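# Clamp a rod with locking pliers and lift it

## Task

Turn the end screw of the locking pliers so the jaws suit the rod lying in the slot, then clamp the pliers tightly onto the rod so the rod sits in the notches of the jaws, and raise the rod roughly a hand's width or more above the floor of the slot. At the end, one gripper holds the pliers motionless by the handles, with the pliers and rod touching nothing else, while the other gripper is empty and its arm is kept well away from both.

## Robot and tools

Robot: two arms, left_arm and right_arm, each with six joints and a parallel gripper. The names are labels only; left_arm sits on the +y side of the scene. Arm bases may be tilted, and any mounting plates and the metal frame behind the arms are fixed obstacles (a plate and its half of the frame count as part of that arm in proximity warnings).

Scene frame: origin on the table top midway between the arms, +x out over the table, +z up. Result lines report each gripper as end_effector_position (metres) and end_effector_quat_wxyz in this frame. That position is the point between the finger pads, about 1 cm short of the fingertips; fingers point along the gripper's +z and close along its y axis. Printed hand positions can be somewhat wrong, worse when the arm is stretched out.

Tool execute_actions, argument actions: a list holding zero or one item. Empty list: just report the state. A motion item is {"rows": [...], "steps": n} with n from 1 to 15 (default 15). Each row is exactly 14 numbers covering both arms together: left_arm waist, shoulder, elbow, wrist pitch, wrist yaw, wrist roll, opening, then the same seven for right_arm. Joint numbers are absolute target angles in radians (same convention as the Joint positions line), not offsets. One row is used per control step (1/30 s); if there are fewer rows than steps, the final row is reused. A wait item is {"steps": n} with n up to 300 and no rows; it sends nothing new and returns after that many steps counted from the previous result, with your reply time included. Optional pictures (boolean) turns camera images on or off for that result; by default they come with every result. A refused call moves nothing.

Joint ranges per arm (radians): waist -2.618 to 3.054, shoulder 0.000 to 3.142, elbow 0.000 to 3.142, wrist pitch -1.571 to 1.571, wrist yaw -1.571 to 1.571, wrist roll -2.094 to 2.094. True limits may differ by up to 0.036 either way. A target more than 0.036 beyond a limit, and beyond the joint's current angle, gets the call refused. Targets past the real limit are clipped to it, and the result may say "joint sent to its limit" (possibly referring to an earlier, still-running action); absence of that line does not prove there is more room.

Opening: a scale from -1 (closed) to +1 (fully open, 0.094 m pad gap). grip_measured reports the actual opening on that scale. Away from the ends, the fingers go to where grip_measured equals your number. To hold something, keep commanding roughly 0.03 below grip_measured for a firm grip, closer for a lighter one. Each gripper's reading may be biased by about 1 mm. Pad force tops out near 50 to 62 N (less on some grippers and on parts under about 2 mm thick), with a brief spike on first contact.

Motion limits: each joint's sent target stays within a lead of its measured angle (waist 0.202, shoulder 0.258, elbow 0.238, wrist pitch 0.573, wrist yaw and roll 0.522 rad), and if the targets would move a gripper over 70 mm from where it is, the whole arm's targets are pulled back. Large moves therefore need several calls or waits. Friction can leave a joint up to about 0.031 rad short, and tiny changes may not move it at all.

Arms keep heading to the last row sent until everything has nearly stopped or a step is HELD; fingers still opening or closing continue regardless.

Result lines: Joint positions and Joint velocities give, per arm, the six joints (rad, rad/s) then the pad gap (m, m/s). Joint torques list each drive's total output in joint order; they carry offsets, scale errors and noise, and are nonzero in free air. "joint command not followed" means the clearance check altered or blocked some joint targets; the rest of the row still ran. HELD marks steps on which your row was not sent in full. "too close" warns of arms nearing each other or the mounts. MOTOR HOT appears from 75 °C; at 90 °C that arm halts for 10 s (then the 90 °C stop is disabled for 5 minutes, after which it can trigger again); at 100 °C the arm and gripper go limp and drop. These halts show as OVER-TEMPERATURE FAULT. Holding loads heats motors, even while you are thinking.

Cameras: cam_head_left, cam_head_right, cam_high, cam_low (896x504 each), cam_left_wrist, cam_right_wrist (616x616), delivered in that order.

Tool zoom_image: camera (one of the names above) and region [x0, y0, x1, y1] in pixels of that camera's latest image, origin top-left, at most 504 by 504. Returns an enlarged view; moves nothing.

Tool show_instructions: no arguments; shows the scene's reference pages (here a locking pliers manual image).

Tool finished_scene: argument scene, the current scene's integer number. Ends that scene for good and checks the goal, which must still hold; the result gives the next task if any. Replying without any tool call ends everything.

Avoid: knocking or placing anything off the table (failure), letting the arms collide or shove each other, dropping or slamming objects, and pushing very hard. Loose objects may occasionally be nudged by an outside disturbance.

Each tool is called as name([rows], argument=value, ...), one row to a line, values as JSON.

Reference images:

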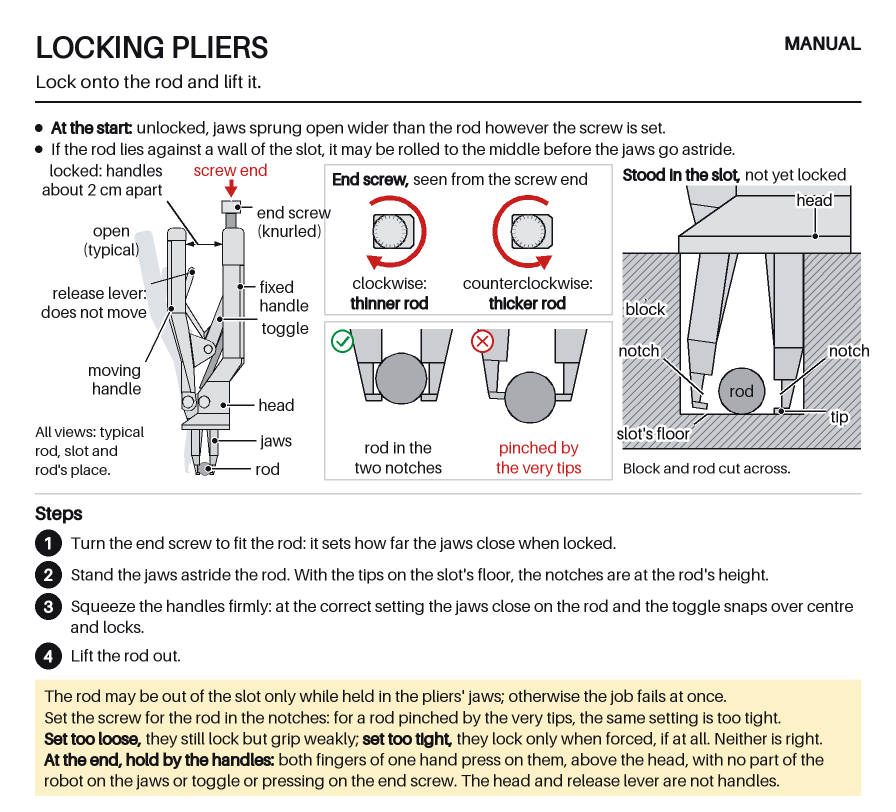

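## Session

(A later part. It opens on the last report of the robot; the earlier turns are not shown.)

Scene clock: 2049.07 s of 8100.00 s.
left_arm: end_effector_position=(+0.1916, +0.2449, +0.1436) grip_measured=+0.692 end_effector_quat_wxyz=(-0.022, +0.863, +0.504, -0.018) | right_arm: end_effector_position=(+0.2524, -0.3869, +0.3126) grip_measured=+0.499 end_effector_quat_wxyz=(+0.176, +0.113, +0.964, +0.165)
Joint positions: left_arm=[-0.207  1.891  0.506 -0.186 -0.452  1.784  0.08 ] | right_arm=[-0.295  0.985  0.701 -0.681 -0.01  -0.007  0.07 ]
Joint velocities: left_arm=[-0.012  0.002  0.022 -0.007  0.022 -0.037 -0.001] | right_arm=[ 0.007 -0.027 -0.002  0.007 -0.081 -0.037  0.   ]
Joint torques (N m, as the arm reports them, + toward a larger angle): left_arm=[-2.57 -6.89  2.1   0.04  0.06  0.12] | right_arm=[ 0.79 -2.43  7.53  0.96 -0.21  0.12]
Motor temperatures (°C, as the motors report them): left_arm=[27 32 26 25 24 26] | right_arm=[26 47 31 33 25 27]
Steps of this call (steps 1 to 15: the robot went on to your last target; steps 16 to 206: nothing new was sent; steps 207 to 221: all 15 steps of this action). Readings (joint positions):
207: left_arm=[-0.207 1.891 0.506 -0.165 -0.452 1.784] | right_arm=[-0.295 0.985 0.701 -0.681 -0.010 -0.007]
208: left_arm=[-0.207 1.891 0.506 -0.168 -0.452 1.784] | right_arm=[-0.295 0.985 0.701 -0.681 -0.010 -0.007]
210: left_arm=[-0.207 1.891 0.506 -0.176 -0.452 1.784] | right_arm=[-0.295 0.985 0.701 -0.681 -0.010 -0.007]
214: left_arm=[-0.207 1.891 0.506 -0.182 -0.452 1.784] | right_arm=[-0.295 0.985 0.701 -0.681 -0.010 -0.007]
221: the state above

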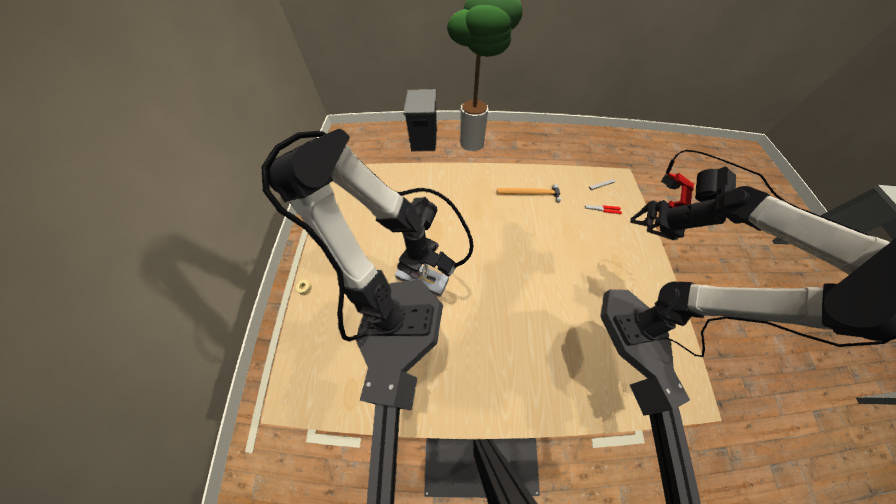

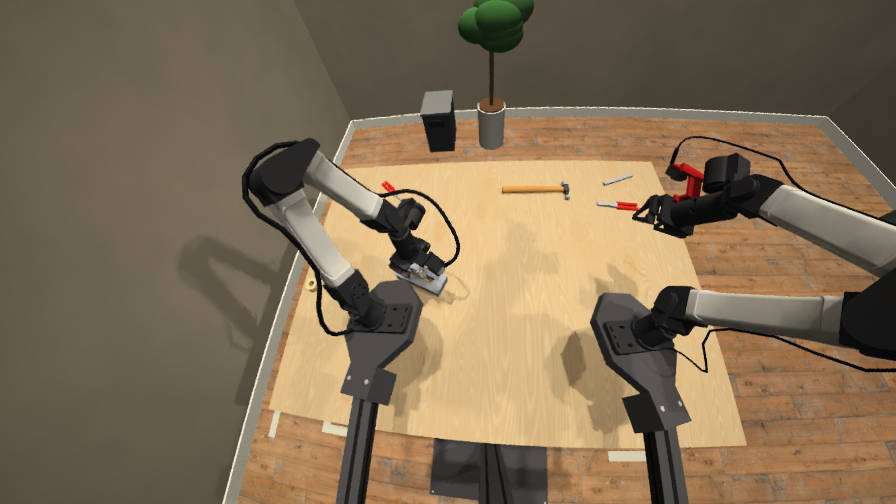

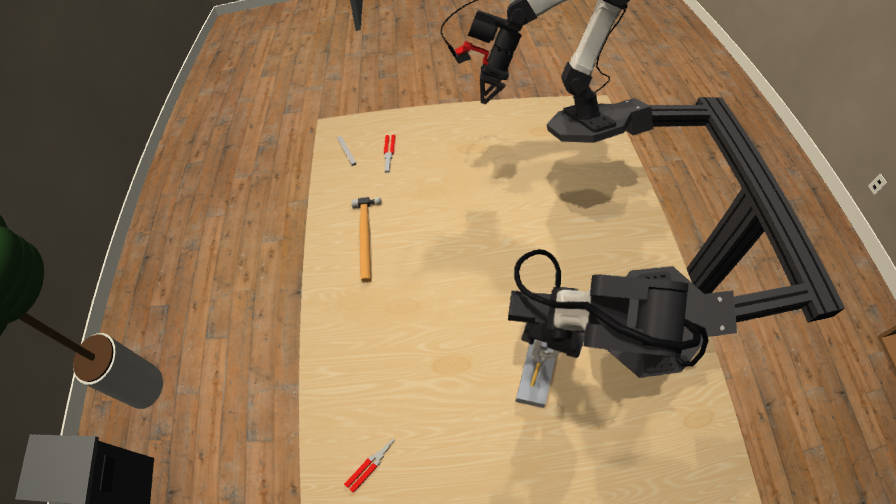

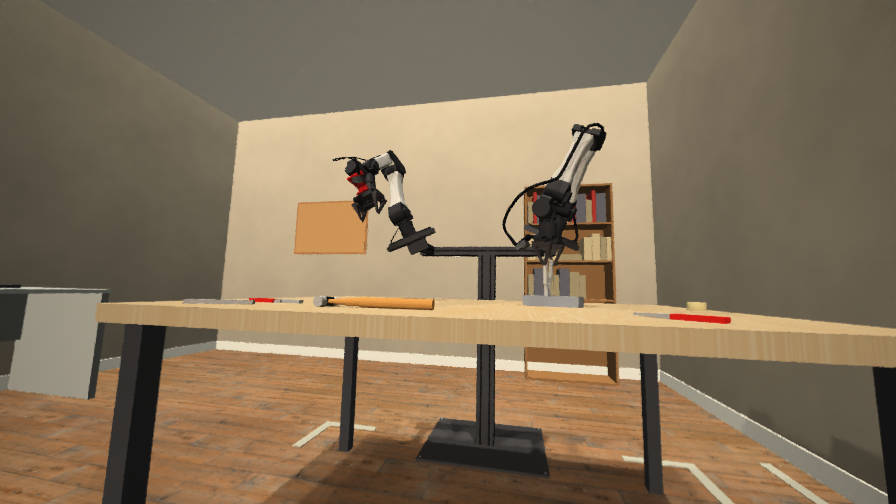

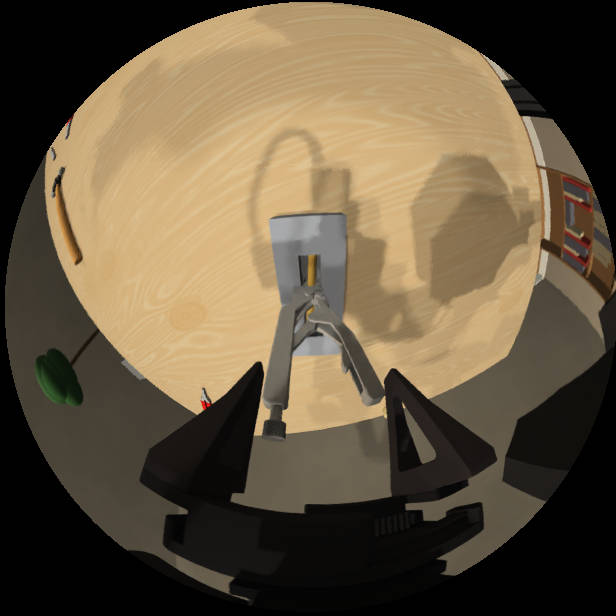

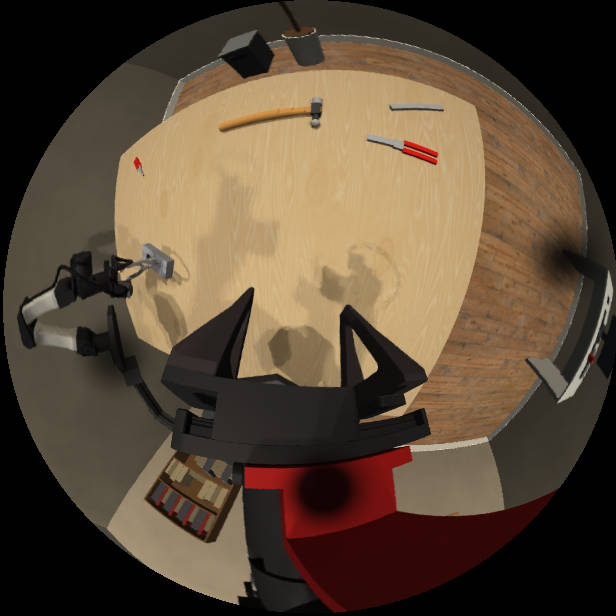

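execute_actions([
  {"rows": [[-0.2,1.895,0.5,-0.18,-0.455,1.785,0.66,-0.3,1.0,0.7,-0.7,0,0,0.5],[-0.2,1.895,0.5,-0.178,-0.455,1.785,0.63,-0.3,1.0,0.7,-0.7,0,0,0.5],[-0.2,1.895,0.5,-0.176,-0.455,1.785,0.6,-0.3,1.0,0.7,-0.7,0,0,0.5],[-0.2,1.895,0.5,-0.174,-0.455,1.785,0.575,-0.3,1.0,0.7,-0.7,0,0,0.5],[-0.2,1.895,0.5,-0.172,-0.455,1.785,0.55,-0.3,1.0,0.7,-0.7,0,0,0.5],[-0.2,1.895,0.5,-0.17,-0.455,1.785,0.53,-0.3,1.0,0.7,-0.7,0,0,0.5],[-0.2,1.895,0.5,-0.168,-0.455,1.785,0.51,-0.3,1.0,0.7,-0.7,0,0,0.5],[-0.2,1.895,0.5,-0.166,-0.455,1.785,0.49,-0.3,1.0,0.7,-0.7,0,0,0.5],[-0.2,1.895,0.5,-0.164,-0.455,1.785,0.47,-0.3,1.0,0.7,-0.7,0,0,0.5],[-0.2,1.895,0.5,-0.162,-0.455,1.785,0.45,-0.3,1.0,0.7,-0.7,0,0,0.5],[-0.2,1.895,0.5,-0.16,-0.455,1.785,0.43,-0.3,1.0,0.7,-0.7,0,0,0.5],[-0.2,1.895,0.5,-0.159,-0.455,1.785,0.41,-0.3,1.0,0.7,-0.7,0,0,0.5],[-0.2,1.895,0.5,-0.158,-0.455,1.785,0.39,-0.3,1.0,0.7,-0.7,0,0,0.5],[-0.2,1.895,0.5,-0.157,-0.455,1.785,0.37,-0.3,1.0,0.7,-0.7,0,0,0.5],[-0.2,1.895,0.5,-0.157,-0.455,1.785,0.35,-0.3,1.0,0.7,-0.7,0,0,0.5]], "steps": 15},
], pictures=false)

execute_actions([
  {"rows": [[-0.2,1.895,0.5,-0.153,-0.455,1.785,0.33,-0.3,1.0,0.7,-0.7,0,0,0.5],[-0.2,1.895,0.5,-0.152,-0.455,1.785,0.31,-0.3,1.0,0.7,-0.7,0,0,0.5],[-0.2,1.895,0.5,-0.151,-0.455,1.785,0.29,-0.3,1.0,0.7,-0.7,0,0,0.5]], "steps": 10},
])

execute_actions([
  {"rows": [[-0.2,1.895,0.5,-0.148,-0.455,1.785,0.26,-0.3,1.0,0.7,-0.7,0,0,0.5]], "steps": 8},
], pictures=false)

execute_actions([
  {"rows": [[-0.2,1.895,0.5,-0.145,-0.455,1.785,0.23,-0.3,1.0,0.7,-0.7,0,0,0.5]], "steps": 8},
], pictures=false)

execute_actions([
  {"rows": [[-0.2,1.895,0.5,-0.142,-0.455,1.785,0.20,-0.3,1.0,0.7,-0.7,0,0,0.5]], "steps": 8},
], pictures=false)

execute_actions([
  {"rows": [[-0.2,1.895,0.5,-0.139,-0.455,1.785,0.17,-0.3,1.0,0.7,-0.7,0,0,0.5]], "steps": 8},
], pictures=false)

execute_actions([
  {"rows": [[-0.2,1.895,0.5,-0.136,-0.455,1.785,0.14,-0.3,1.0,0.7,-0.7,0,0,0.5]], "steps": 8},
])

Scene clock: 2065.63 s of 8100.00 s.
left_arm: end_effector_position=(+0.1944, +0.2441, +0.1434) grip_measured=+0.364 end_effector_quat_wxyz=(-0.018, +0.862, +0.507, -0.014) | right_arm: end_effector_position=(+0.2524, -0.3869, +0.3126) grip_measured=+0.499 end_effector_quat_wxyz=(+0.176, +0.113, +0.964, +0.165)
Joint positions: left_arm=[-0.207  1.891  0.506 -0.173 -0.452  1.784  0.064] | right_arm=[-0.295  0.985  0.701 -0.681 -0.01  -0.007  0.07 ]
Joint velocities: left_arm=[-0.007 -0.002 -0.002  0.081 -0.007 -0.007 -0.02 ] | right_arm=[-0.007 -0.002  0.007 -0.037 -0.037  0.081 -0.   ]
Joint torques (N m, as the arm reports them, + toward a larger angle): left_arm=[-2.63 -6.91  2.09  0.34  0.07  0.11] | right_arm=[ 0.66 -2.4   7.64  0.96 -0.14  0.11]
Motor temperatures (°C, as the motors report them): left_arm=[27 31 25 25 24 26] | right_arm=[26 45 32 32 25 27]
Steps of this call (steps 1 to 15: the robot went on to your last target; steps 16 to 482: nothing new was sent; steps 483 to 497: all 15 steps of this action). Readings (joint positions):
483: left_arm=[-0.207 1.891 0.506 -0.186 -0.452 1.784] | right_arm=[-0.295 0.985 0.701 -0.681 -0.010 -0.007]
484: left_arm=[-0.207 1.891 0.506 -0.186 -0.452 1.784] | right_arm=[-0.295 0.985 0.701 -0.681 -0.010 -0.007]
486: left_arm=[-0.207 1.891 0.506 -0.186 -0.452 1.784] | right_arm=[-0.295 0.985 0.701 -0.681 -0.010 -0.007]
490: left_arm=[-0.207 1.891 0.506 -0.183 -0.452 1.784] | right_arm=[-0.295 0.985 0.701 -0.681 -0.010 -0.007]
497: the state above

Scene clock: 2065.97 s of 8100.00 s.
left_arm: end_effector_position=(+0.1955, +0.2437, +0.1434) grip_measured=+0.296 end_effector_quat_wxyz=(-0.016, +0.861, +0.508, -0.012) | right_arm: end_effector_position=(+0.2524, -0.3869, +0.3126) grip_measured=+0.499 end_effector_quat_wxyz=(+0.176, +0.113, +0.964, +0.165)
Joint positions: left_arm=[-0.207  1.891  0.506 -0.168 -0.452  1.784  0.061] | right_arm=[-0.295  0.985  0.701 -0.681 -0.01  -0.007  0.07 ]
Joint velocities: left_arm=[-0.002 -0.022 -0.007 -0.066 -0.022  0.007 -0.   ] | right_arm=[ 0.017  0.012 -0.012 -0.066  0.037 -0.066  0.001]
Joint torques (N m, as the arm reports them, + toward a larger angle): left_arm=[-2.57 -6.93  2.12  0.41  0.06  0.11] | right_arm=[ 0.86 -2.42  7.52  0.95 -0.13  0.08]
Motor temperatures (°C, as the motors report them): left_arm=[27 31 25 25 24 26] | right_arm=[26 45 32 32 25 27]
Steps of this call (steps 1 to 10: all 10 steps of this action). Readings (joint positions):
1: left_arm=[-0.207 1.891 0.506 -0.171 -0.452 1.784] | right_arm=[-0.295 0.985 0.701 -0.681 -0.010 -0.007]
2: left_arm=[-0.207 1.891 0.506 -0.169 -0.452 1.784] | right_arm=[-0.295 0.985 0.701 -0.681 -0.010 -0.007]
4: left_arm=[-0.207 1.891 0.506 -0.168 -0.452 1.784] | right_arm=[-0.295 0.985 0.701 -0.681 -0.010 -0.007]
8: left_arm=[-0.207 1.891 0.506 -0.168 -0.452 1.784] | right_arm=[-0.295 0.985 0.701 -0.681 -0.010 -0.007]
10: the state above

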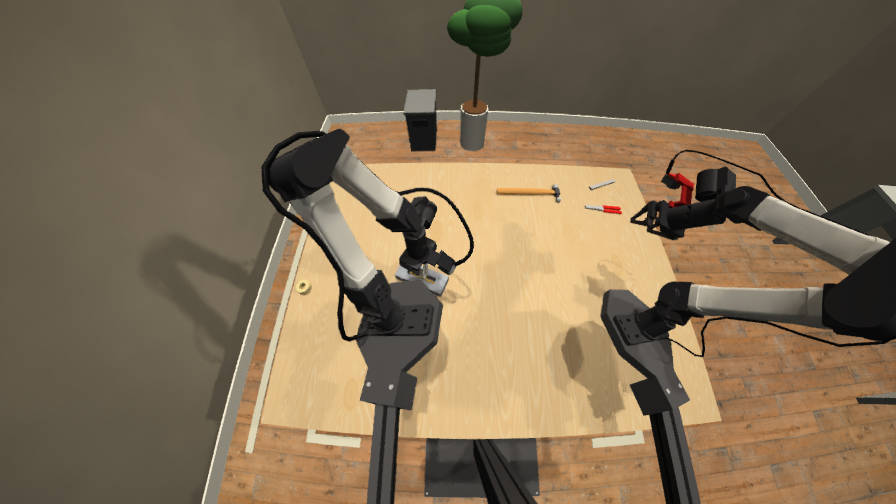

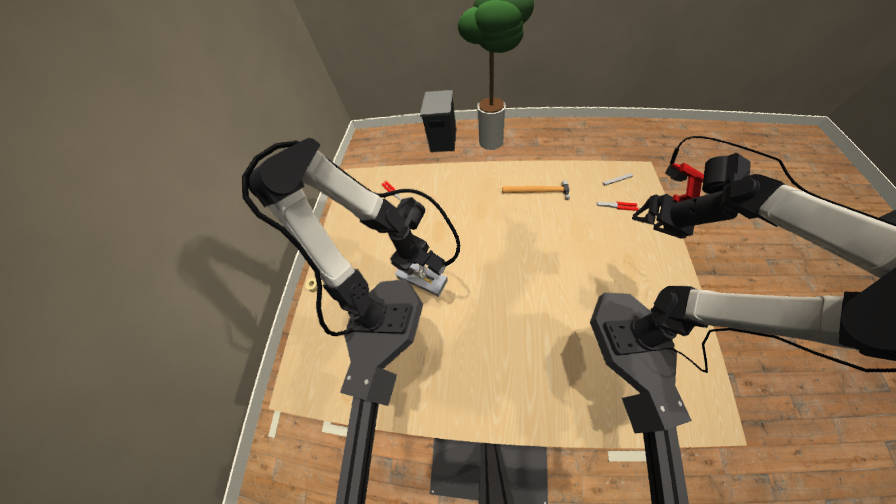

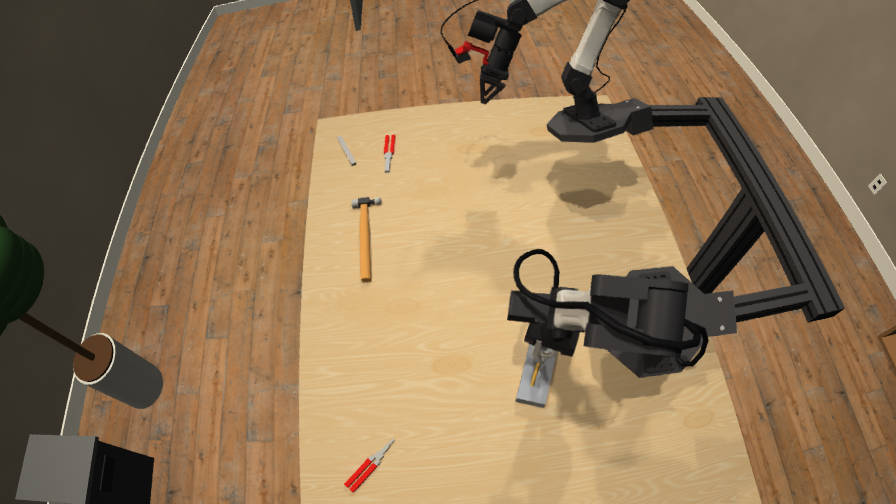

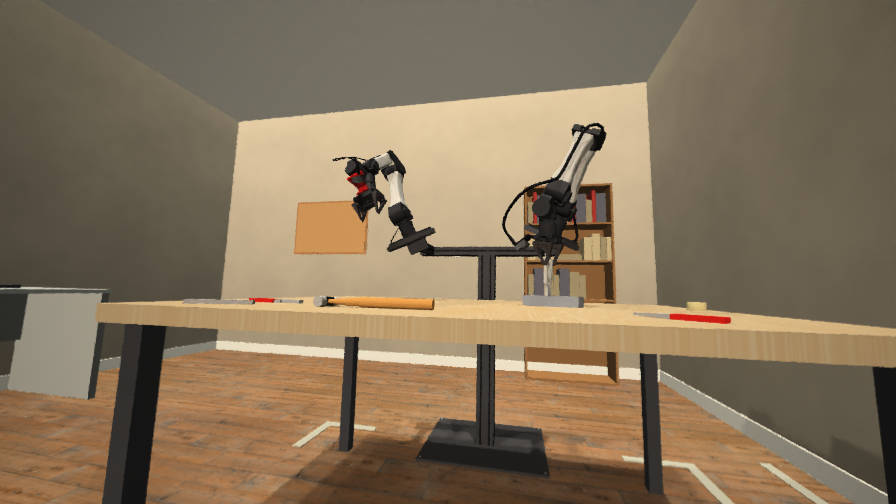

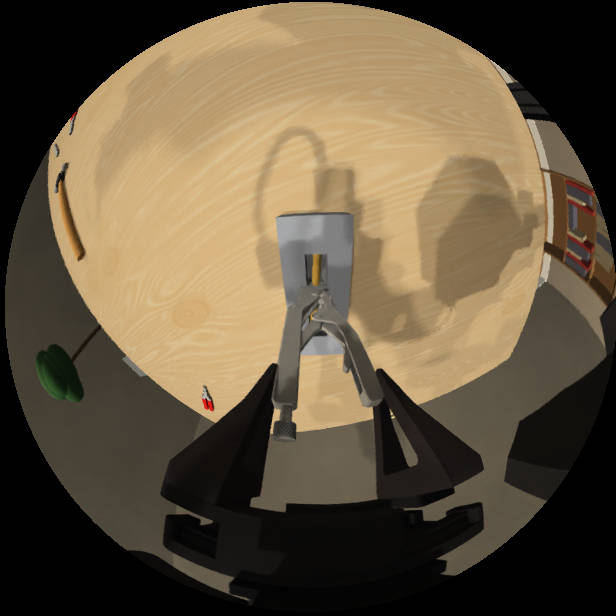

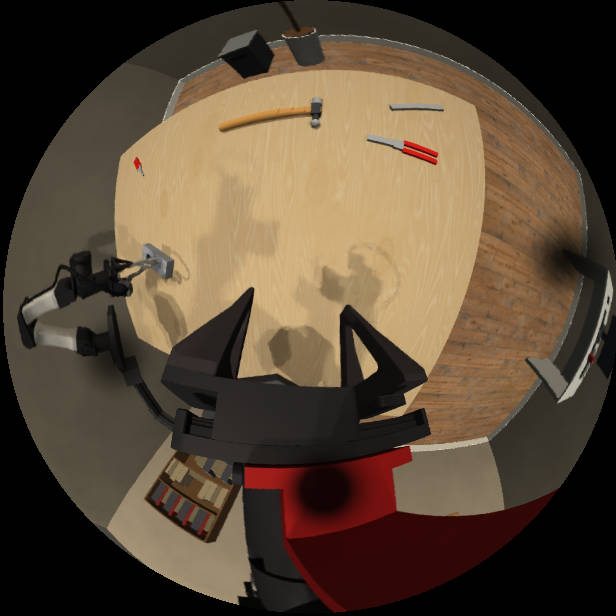

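Scene clock: 2066.23 s of 8100.00 s.
left_arm: end_effector_position=(+0.1969, +0.2433, +0.1433) grip_measured=+0.265 end_effector_quat_wxyz=(-0.014, +0.861, +0.509, -0.010) | right_arm: end_effector_position=(+0.2524, -0.3869, +0.3126) grip_measured=+0.499 end_effector_quat_wxyz=(+0.176, +0.113, +0.964, +0.165)
Joint positions: left_arm=[-0.207  1.891  0.506 -0.161 -0.452  1.784  0.059] | right_arm=[-0.295  0.985  0.701 -0.681 -0.01  -0.006  0.07 ]
Joint velocities: left_arm=[ 0.002 -0.007 -0.012  0.066  0.007 -0.037 -0.   ] | right_arm=[ 0.002 -0.012  0.007  0.066 -0.007  0.037 -0.   ]
Joint torques (N m, as the arm reports them, + toward a larger angle): left_arm=[-2.54 -6.94  2.15  0.39  0.07  0.12] | right_arm=[ 0.85 -2.51  7.54  0.93 -0.19  0.13]
Motor temperatures (°C, as the motors report them): left_arm=[27 31 25 25 24 26] | right_arm=[26 45 32 32 25 27]
Steps of this call (steps 1 to 8: all 8 steps of this action). Readings (joint positions):
1: left_arm=[-0.207 1.891 0.506 -0.167 -0.452 1.784] | right_arm=[-0.295 0.985 0.701 -0.681 -0.010 -0.007]
2: left_arm=[-0.207 1.891 0.506 -0.164 -0.452 1.784] | right_arm=[-0.295 0.985 0.701 -0.681 -0.010 -0.007]
4: left_arm=[-0.207 1.891 0.506 -0.161 -0.452 1.784] | right_arm=[-0.295 0.985 0.701 -0.681 -0.010 -0.006]
8: the state above

Scene clock: 2066.50 s of 8100.00 s.
left_arm: end_effector_position=(+0.1980, +0.2430, +0.1433) grip_measured=+0.235 end_effector_quat_wxyz=(-0.012, +0.860, +0.510, -0.009) | right_arm: end_effector_position=(+0.2524, -0.3869, +0.3126) grip_measured=+0.499 end_effector_quat_wxyz=(+0.176, +0.113, +0.964, +0.165)
Joint positions: left_arm=[-0.207  1.891  0.506 -0.156 -0.452  1.784  0.058] | right_arm=[-0.295  0.985  0.701 -0.681 -0.01  -0.006  0.07 ]
Joint velocities: left_arm=[ 0.002 -0.017 -0.017  0.007 -0.037  0.022  0.001] | right_arm=[ 0.007 -0.002 -0.002 -0.022 -0.022  0.11   0.   ]
Joint torques (N m, as the arm reports them, + toward a larger angle): left_arm=[-2.59 -6.96  2.16  0.37  0.06  0.12] | right_arm=[ 0.79 -2.46  7.35  0.97 -0.17  0.13]
Motor temperatures (°C, as the motors report them): left_arm=[27 31 25 25 24 26] | right_arm=[26 45 32 32 25 27]
Steps of this call (steps 1 to 8: all 8 steps of this action). Readings (joint positions):
1: left_arm=[-0.207 1.891 0.506 -0.161 -0.452 1.784] | right_arm=[-0.295 0.985 0.701 -0.681 -0.010 -0.006]
2: left_arm=[-0.207 1.891 0.506 -0.158 -0.452 1.784] | right_arm=[-0.295 0.985 0.701 -0.681 -0.010 -0.006]
4: left_arm=[-0.207 1.891 0.506 -0.156 -0.452 1.784] | right_arm=[-0.295 0.985 0.701 -0.681 -0.010 -0.006]
8: the state above

Scene clock: 2066.77 s of 8100.00 s.
left_arm: end_effector_position=(+0.1984, +0.2429, +0.1433) grip_measured=+0.206 end_effector_quat_wxyz=(-0.012, +0.860, +0.510, -0.008) | right_arm: end_effector_position=(+0.2524, -0.3869, +0.3126) grip_measured=+0.499 end_effector_quat_wxyz=(+0.176, +0.113, +0.964, +0.165)
Joint positions: left_arm=[-0.207  1.891  0.506 -0.155 -0.452  1.784  0.057] | right_arm=[-0.295  0.985  0.701 -0.681 -0.01  -0.006  0.07 ]
Joint velocities: left_arm=[ 0.007 -0.017 -0.007 -0.037 -0.051  0.037  0.   ] | right_arm=[ 0.007 -0.002 -0.012 -0.022  0.022  0.007 -0.001]
Joint torques (N m, as the arm reports them, + toward a larger angle): left_arm=[-2.58 -6.95  2.17  0.39  0.06  0.11] | right_arm=[ 0.71 -2.49  7.57  0.93 -0.21  0.07]
Motor temperatures (°C, as the motors report them): left_arm=[27 31 25 25 24 26] | right_arm=[26 45 32 32 25 27]
Steps of this call (steps 1 to 8: all 8 steps of this action). Readings (joint positions):
1: left_arm=[-0.207 1.891 0.506 -0.156 -0.452 1.784] | right_arm=[-0.295 0.985 0.701 -0.681 -0.010 -0.006]
2: left_arm=[-0.207 1.891 0.506 -0.155 -0.452 1.784] | right_arm=[-0.295 0.985 0.701 -0.681 -0.010 -0.006]
4: left_arm=[-0.207 1.891 0.506 -0.155 -0.452 1.784] | right_arm=[-0.295 0.985 0.701 -0.681 -0.010 -0.006]
8: the state above

Scene clock: 2067.03 s of 8100.00 s.
left_arm: end_effector_position=(+0.1984, +0.2429, +0.1433) grip_measured=+0.178 end_effector_quat_wxyz=(-0.012, +0.860, +0.510, -0.008) | right_arm: end_effector_position=(+0.2524, -0.3869, +0.3126) grip_measured=+0.499 end_effector_quat_wxyz=(+0.176, +0.113, +0.964, +0.165)
Joint positions: left_arm=[-0.207  1.891  0.506 -0.155 -0.452  1.785  0.055] | right_arm=[-0.295  0.985  0.701 -0.681 -0.01  -0.006  0.07 ]
Joint velocities: left_arm=[-0.002 -0.017  0.007  0.007 -0.037  0.007  0.001] | right_arm=[-0.002 -0.012 -0.007  0.007  0.007  0.022 -0.   ]
Joint torques (N m, as the arm reports them, + toward a larger angle): left_arm=[-2.59 -6.96  2.16  0.43  0.05  0.09] | right_arm=[ 0.61 -2.29  7.39  0.95 -0.18  0.13]
Motor temperatures (°C, as the motors report them): left_arm=[27 31 25 25 24 26] | right_arm=[26 45 32 32 25 27]
Steps of this call (steps 1 to 8: all 8 steps of this action). Readings (joint positions):
1: left_arm=[-0.207 1.891 0.506 -0.155 -0.452 1.784] | right_arm=[-0.295 0.985 0.701 -0.681 -0.010 -0.006]
2: left_arm=[-0.207 1.891 0.506 -0.155 -0.452 1.784] | right_arm=[-0.295 0.985 0.701 -0.681 -0.010 -0.006]
4: left_arm=[-0.207 1.891 0.506 -0.155 -0.452 1.785] | right_arm=[-0.295 0.985 0.701 -0.681 -0.010 -0.006]
8: the state above

Scene clock: 2067.30 s of 8100.00 s.
left_arm: end_effector_position=(+0.1984, +0.2429, +0.1433) grip_measured=+0.149 end_effector_quat_wxyz=(-0.012, +0.860, +0.509, -0.008) | right_arm: end_effector_position=(+0.2524, -0.3869, +0.3126) grip_measured=+0.499 end_effector_quat_wxyz=(+0.176, +0.113, +0.964, +0.165)
Joint positions: left_arm=[-0.207  1.891  0.506 -0.155 -0.452  1.786  0.054] | right_arm=[-0.295  0.985  0.701 -0.681 -0.01  -0.006  0.07 ]
Joint velocities: left_arm=[ 0.002  0.007 -0.012  0.022 -0.11  -0.081  0.   ] | right_arm=[ 0.017 -0.007 -0.022  0.022  0.007  0.007 -0.001]
Joint torques (N m, as the arm reports them, + toward a larger angle): left_arm=[-2.59 -6.96  2.16  0.46  0.05  0.09] | right_arm=[ 0.67 -2.61  7.52  0.92 -0.16  0.07]
Motor temperatures (°C, as the motors report them): left_arm=[27 31 25 25 24 26] | right_arm=[26 45 32 32 25 27]
Steps of this call (steps 1 to 8: all 8 steps of this action). Readings (joint positions):
1: left_arm=[-0.207 1.891 0.506 -0.155 -0.452 1.786] | right_arm=[-0.295 0.985 0.701 -0.681 -0.010 -0.006]
2: left_arm=[-0.207 1.891 0.506 -0.155 -0.452 1.786] | right_arm=[-0.295 0.985 0.701 -0.681 -0.010 -0.006]
4: left_arm=[-0.207 1.891 0.506 -0.155 -0.452 1.786] | right_arm=[-0.295 0.985 0.701 -0.681 -0.010 -0.006]
8: the state above

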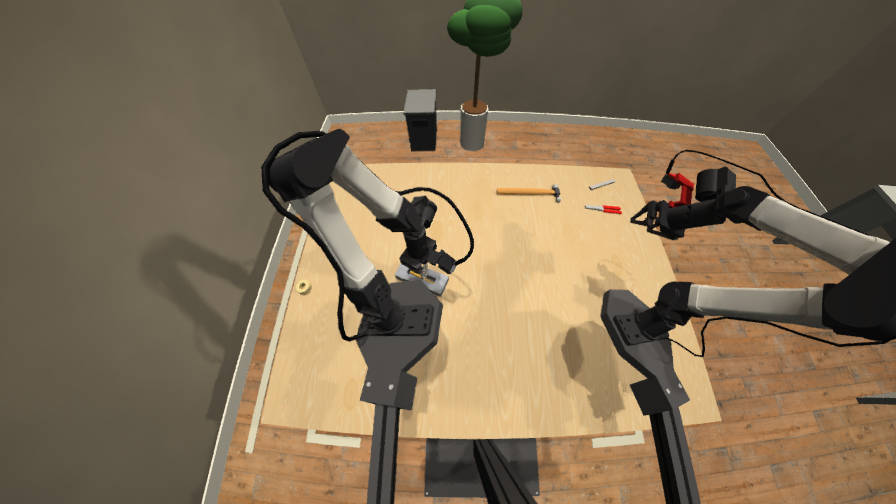

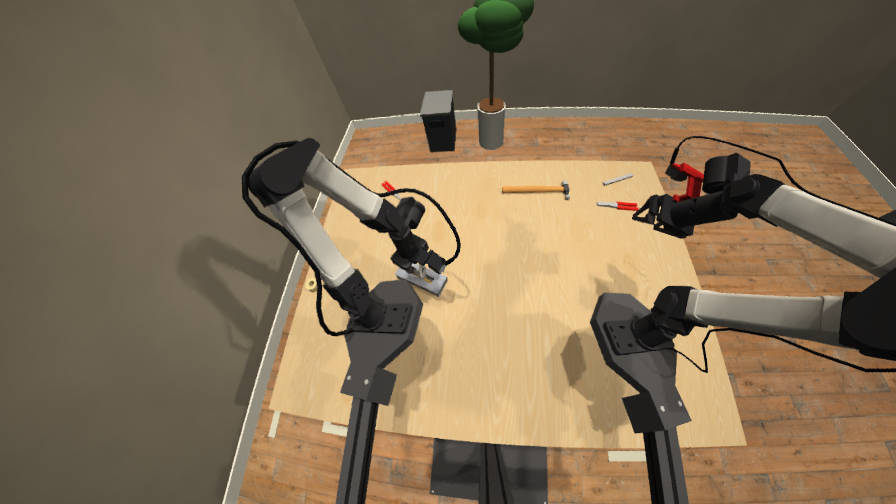

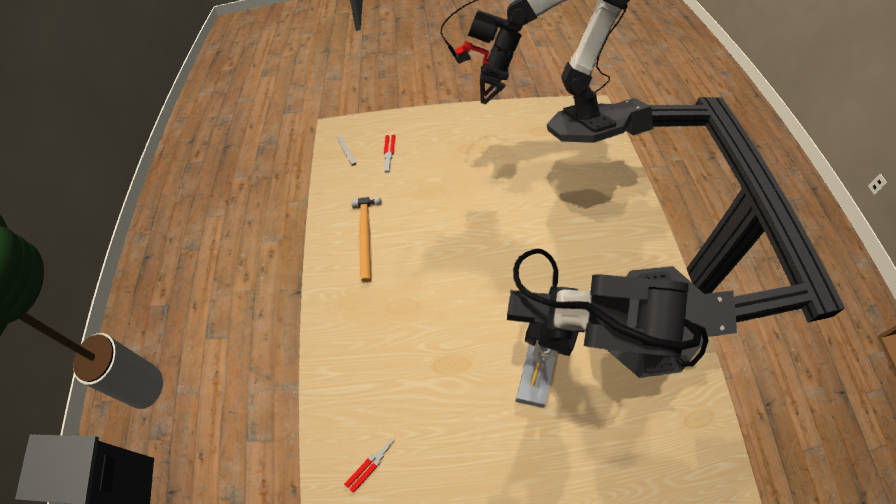

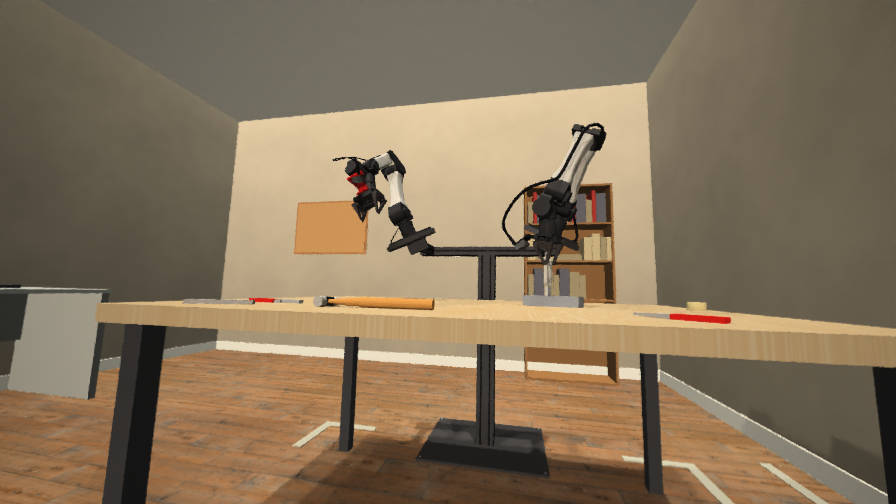

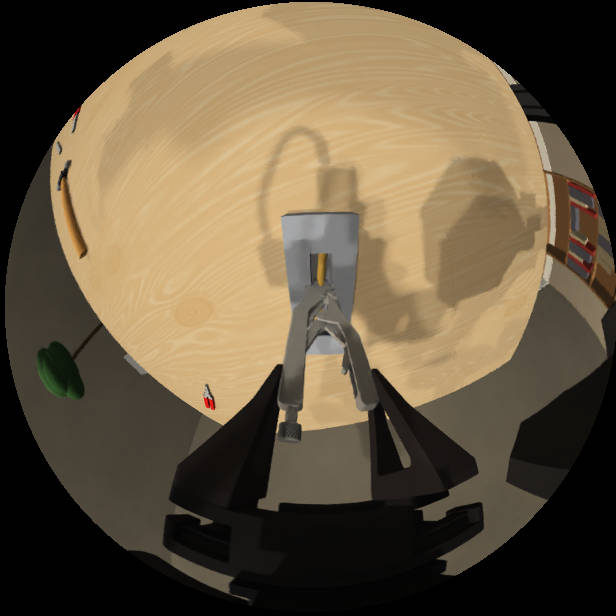

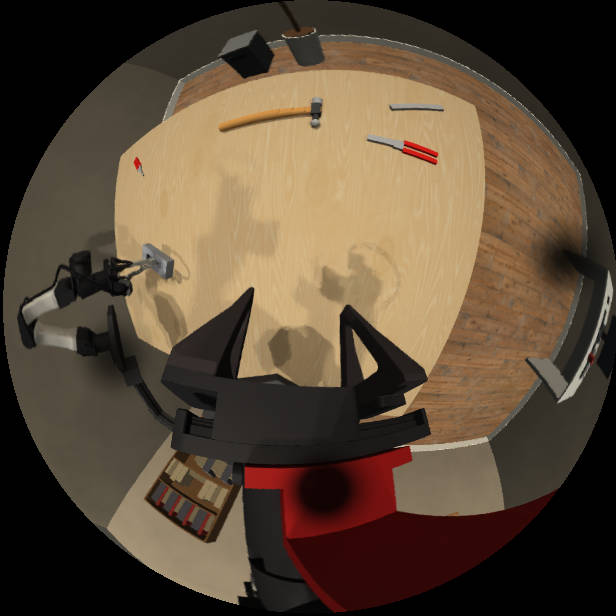

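execute_actions([
  {"rows": [[-0.2,1.895,0.5,-0.133,-0.455,1.785,0.11,-0.3,1.0,0.7,-0.7,0,0,0.5]], "steps": 8},
], pictures=false)

execute_actions([
  {"rows": [[-0.2,1.895,0.5,-0.133,-0.455,1.785,0.08,-0.3,1.0,0.7,-0.7,0,0,0.5]], "steps": 8},
], pictures=false)

zoom_image(camera="cam_left_wrist", region=[270, 230, 370, 330])

Scene clock: 2073.03 s of 8100.00 s.
left_arm: end_effector_position=(+0.1984, +0.2429, +0.1433) grip_measured=+0.119 end_effector_quat_wxyz=(-0.012, +0.861, +0.509, -0.008) | right_arm: end_effector_position=(+0.2524, -0.3869, +0.3126) grip_measured=+0.499 end_effector_quat_wxyz=(+0.176, +0.113, +0.964, +0.165)
Joint positions: left_arm=[-0.207  1.891  0.506 -0.155 -0.452  1.788  0.053] | right_arm=[-0.295  0.985  0.701 -0.681 -0.01  -0.006  0.07 ]
Joint velocities: left_arm=[-0.002 -0.007  0.002  0.037 -0.11   0.037  0.001] | right_arm=[ 0.012  0.007 -0.012 -0.022  0.037  0.007 -0.001]
Joint torques (N m, as the arm reports them, + toward a larger angle): left_arm=[-2.59 -6.96  2.17  0.49  0.05  0.07] | right_arm=[ 0.81 -2.51  7.49  0.96 -0.19  0.11]
Motor temperatures (°C, as the motors report them): left_arm=[27 31 25 25 24 26] | right_arm=[26 45 32 32 25 27]
Steps of this call (steps 1 to 15: the robot went on to your last target; steps 16 to 164: nothing new was sent; steps 165 to 172: all 8 steps of this action). Readings (joint positions):
165: left_arm=[-0.207 1.891 0.506 -0.155 -0.452 1.787] | right_arm=[-0.295 0.985 0.701 -0.681 -0.010 -0.006]
166: left_arm=[-0.207 1.891 0.506 -0.155 -0.452 1.787] | right_arm=[-0.295 0.985 0.701 -0.681 -0.010 -0.006]
168: left_arm=[-0.207 1.891 0.506 -0.155 -0.452 1.787] | right_arm=[-0.295 0.985 0.701 -0.681 -0.010 -0.006]
172: the state above

Scene clock: 2073.30 s of 8100.00 s.
left_arm: end_effector_position=(+0.1987, +0.2427, +0.1433) grip_measured=+0.088 end_effector_quat_wxyz=(-0.011, +0.861, +0.509, -0.008) | right_arm: end_effector_position=(+0.2524, -0.3869, +0.3126) grip_measured=+0.499 end_effector_quat_wxyz=(+0.176, +0.113, +0.964, +0.165)
Joint positions: left_arm=[-0.207  1.891  0.506 -0.153 -0.451  1.789  0.051] | right_arm=[-0.295  0.985  0.701 -0.681 -0.01  -0.006  0.07 ]
Joint velocities: left_arm=[ 0.002  0.002  0.002  0.037 -0.037 -0.095  0.001] | right_arm=[-0.002 -0.002  0.002  0.037 -0.007 -0.051 -0.001]
Joint torques (N m, as the arm reports them, + toward a larger angle): left_arm=[-2.6  -6.95  2.16  0.48  0.05  0.07] | right_arm=[ 0.71 -2.56  7.47  0.93 -0.16  0.07]
Motor temperatures (°C, as the motors report them): left_arm=[27 31 25 25 24 26] | right_arm=[26 45 32 32 25 27]
Steps of this call (steps 1 to 8: all 8 steps of this action). Readings (joint positions):
1: left_arm=[-0.207 1.891 0.506 -0.154 -0.452 1.788] | right_arm=[-0.295 0.985 0.701 -0.681 -0.010 -0.006]
2: left_arm=[-0.207 1.891 0.506 -0.154 -0.451 1.788] | right_arm=[-0.295 0.985 0.701 -0.681 -0.010 -0.006]
4: left_arm=[-0.207 1.891 0.506 -0.153 -0.451 1.788] | right_arm=[-0.295 0.985 0.701 -0.681 -0.010 -0.006]
8: the state above

Region (270, 230, 370, 330) of cam_left_wrist's 616x616 image, scaled by 5.040, with more detail than that image has.

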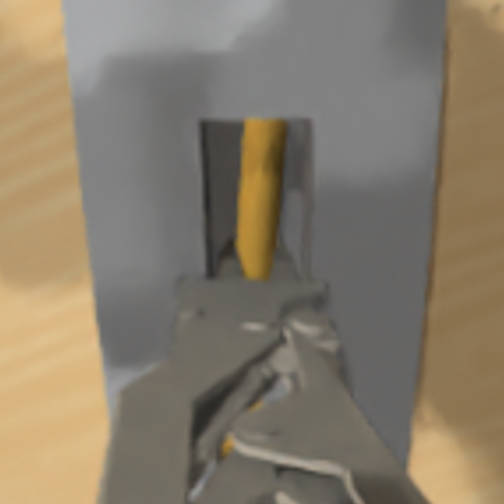

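execute_actions([
  {"rows": [[-0.2,1.895,0.5,-0.135,-0.455,1.788,0.065,-0.3,1.0,0.7,-0.7,0,0,0.5],[-0.2,1.895,0.5,-0.135,-0.455,1.788,0.05,-0.3,1.0,0.7,-0.7,0,0,0.5],[-0.2,1.895,0.5,-0.135,-0.455,1.788,0.035,-0.3,1.0,0.7,-0.7,0,0,0.5],[-0.2,1.895,0.5,-0.135,-0.455,1.788,0.02,-0.3,1.0,0.7,-0.7,0,0,0.5],[-0.2,1.895,0.5,-0.135,-0.455,1.788,0.005,-0.3,1.0,0.7,-0.7,0,0,0.5],[-0.2,1.895,0.5,-0.135,-0.455,1.788,-0.01,-0.3,1.0,0.7,-0.7,0,0,0.5],[-0.2,1.895,0.5,-0.135,-0.455,1.788,-0.025,-0.3,1.0,0.7,-0.7,0,0,0.5],[-0.2,1.895,0.5,-0.135,-0.455,1.788,-0.04,-0.3,1.0,0.7,-0.7,0,0,0.5],[-0.2,1.895,0.5,-0.135,-0.455,1.788,-0.055,-0.3,1.0,0.7,-0.7,0,0,0.5],[-0.2,1.895,0.5,-0.135,-0.455,1.788,-0.07,-0.3,1.0,0.7,-0.7,0,0,0.5],[-0.2,1.895,0.5,-0.135,-0.455,1.788,-0.08,-0.3,1.0,0.7,-0.7,0,0,0.5]], "steps": 15},
])

zoom_image(camera="cam_left_wrist", region=[240, 240, 440, 460])

Scene clock: 2087.43 s of 8100.00 s.
left_arm: end_effector_position=(+0.2003, +0.2420, +0.1432) grip_measured=-0.063 end_effector_quat_wxyz=(-0.008, +0.861, +0.509, -0.006) | right_arm: end_effector_position=(+0.2524, -0.3869, +0.3126) grip_measured=+0.499 end_effector_quat_wxyz=(+0.176, +0.113, +0.964, +0.165)
Joint positions: left_arm=[-0.207  1.891  0.506 -0.145 -0.45   1.791  0.044] | right_arm=[-0.295  0.985  0.701 -0.681 -0.01  -0.006  0.07 ]
Joint velocities: left_arm=[-0.017  0.012 -0.022 -0.007 -0.066 -0.066 -0.   ] | right_arm=[-0.007 -0.022  0.002  0.007 -0.066 -0.022  0.001]
Joint torques (N m, as the arm reports them, + toward a larger angle): left_arm=[-2.59 -6.98  2.17  0.38  0.04  0.08] | right_arm=[ 0.72 -2.44  7.4   0.94 -0.15  0.08]
Motor temperatures (°C, as the motors report them): left_arm=[27 31 25 25 24 26] | right_arm=[26 44 33 32 25 27]
Steps of this call (steps 1 to 15: the robot went on to your last target; steps 16 to 409: nothing new was sent; steps 410 to 424: all 15 steps of this action). Readings (joint positions):
410: left_arm=[-0.207 1.891 0.506 -0.153 -0.451 1.789] | right_arm=[-0.295 0.985 0.701 -0.681 -0.010 -0.006]
411: left_arm=[-0.207 1.891 0.506 -0.152 -0.451 1.789] | right_arm=[-0.295 0.985 0.701 -0.681 -0.010 -0.006]
413: left_arm=[-0.207 1.891 0.506 -0.151 -0.450 1.790] | right_arm=[-0.295 0.985 0.701 -0.681 -0.010 -0.006]
417: left_arm=[-0.207 1.891 0.506 -0.145 -0.450 1.791] | right_arm=[-0.295 0.985 0.701 -0.681 -0.010 -0.006]
424: the state above

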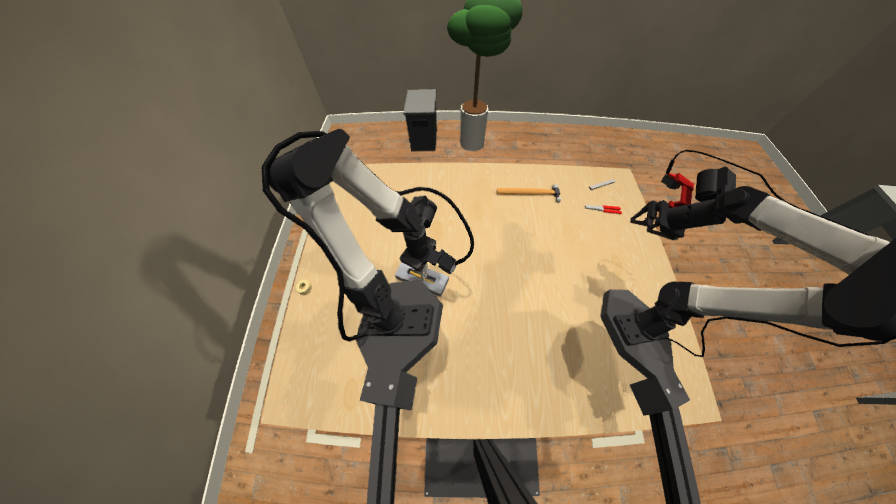

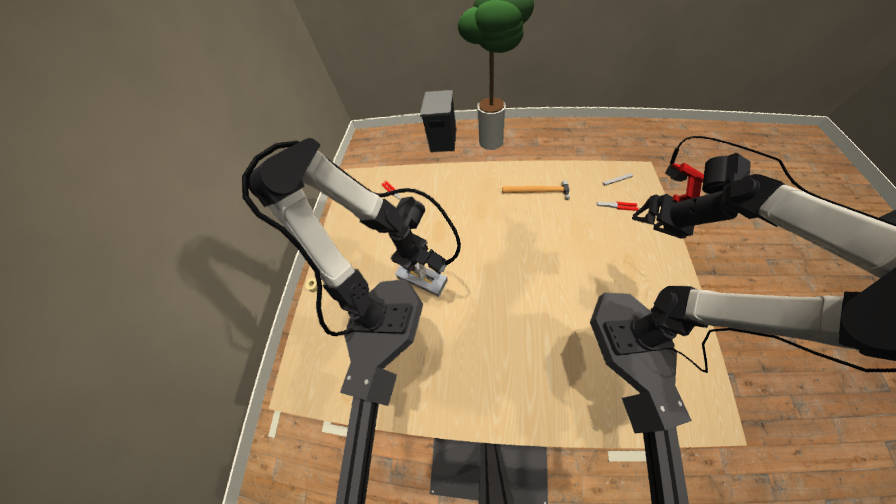

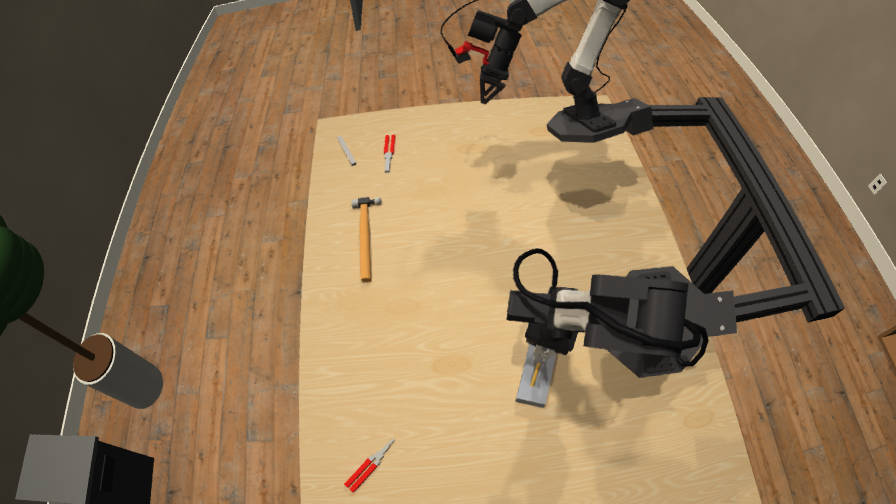

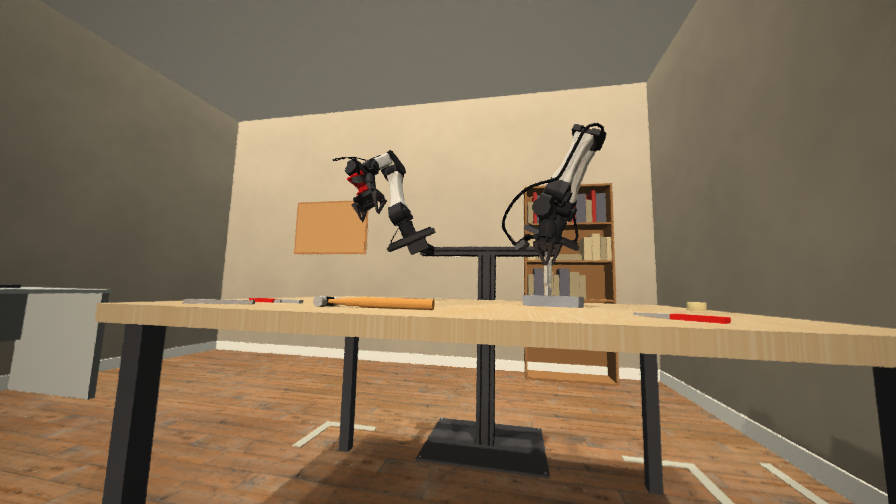

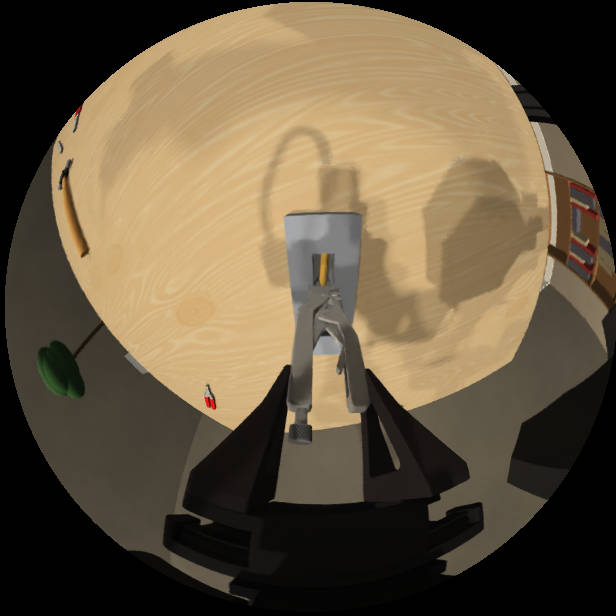

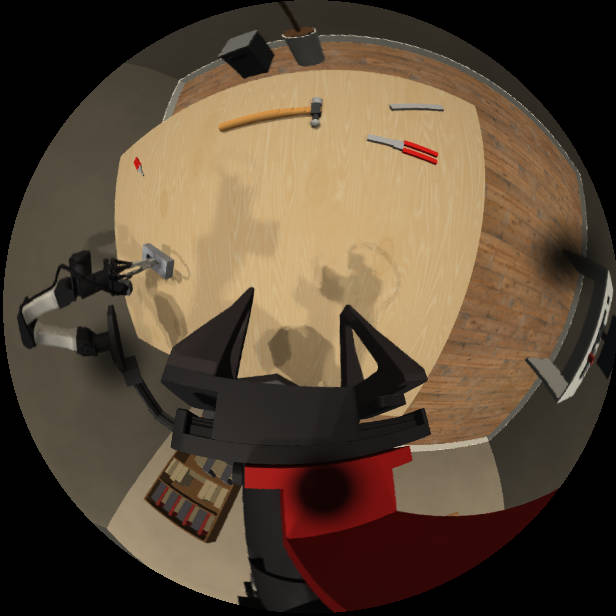

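Region (240, 240, 440, 460) of cam_left_wrist's 616x616 image, scaled by 2.291, with more detail than that image has; it fills the left 458 columns of this view, and the rest is white.

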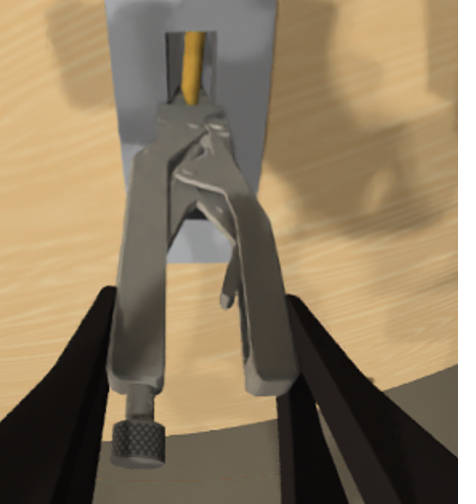

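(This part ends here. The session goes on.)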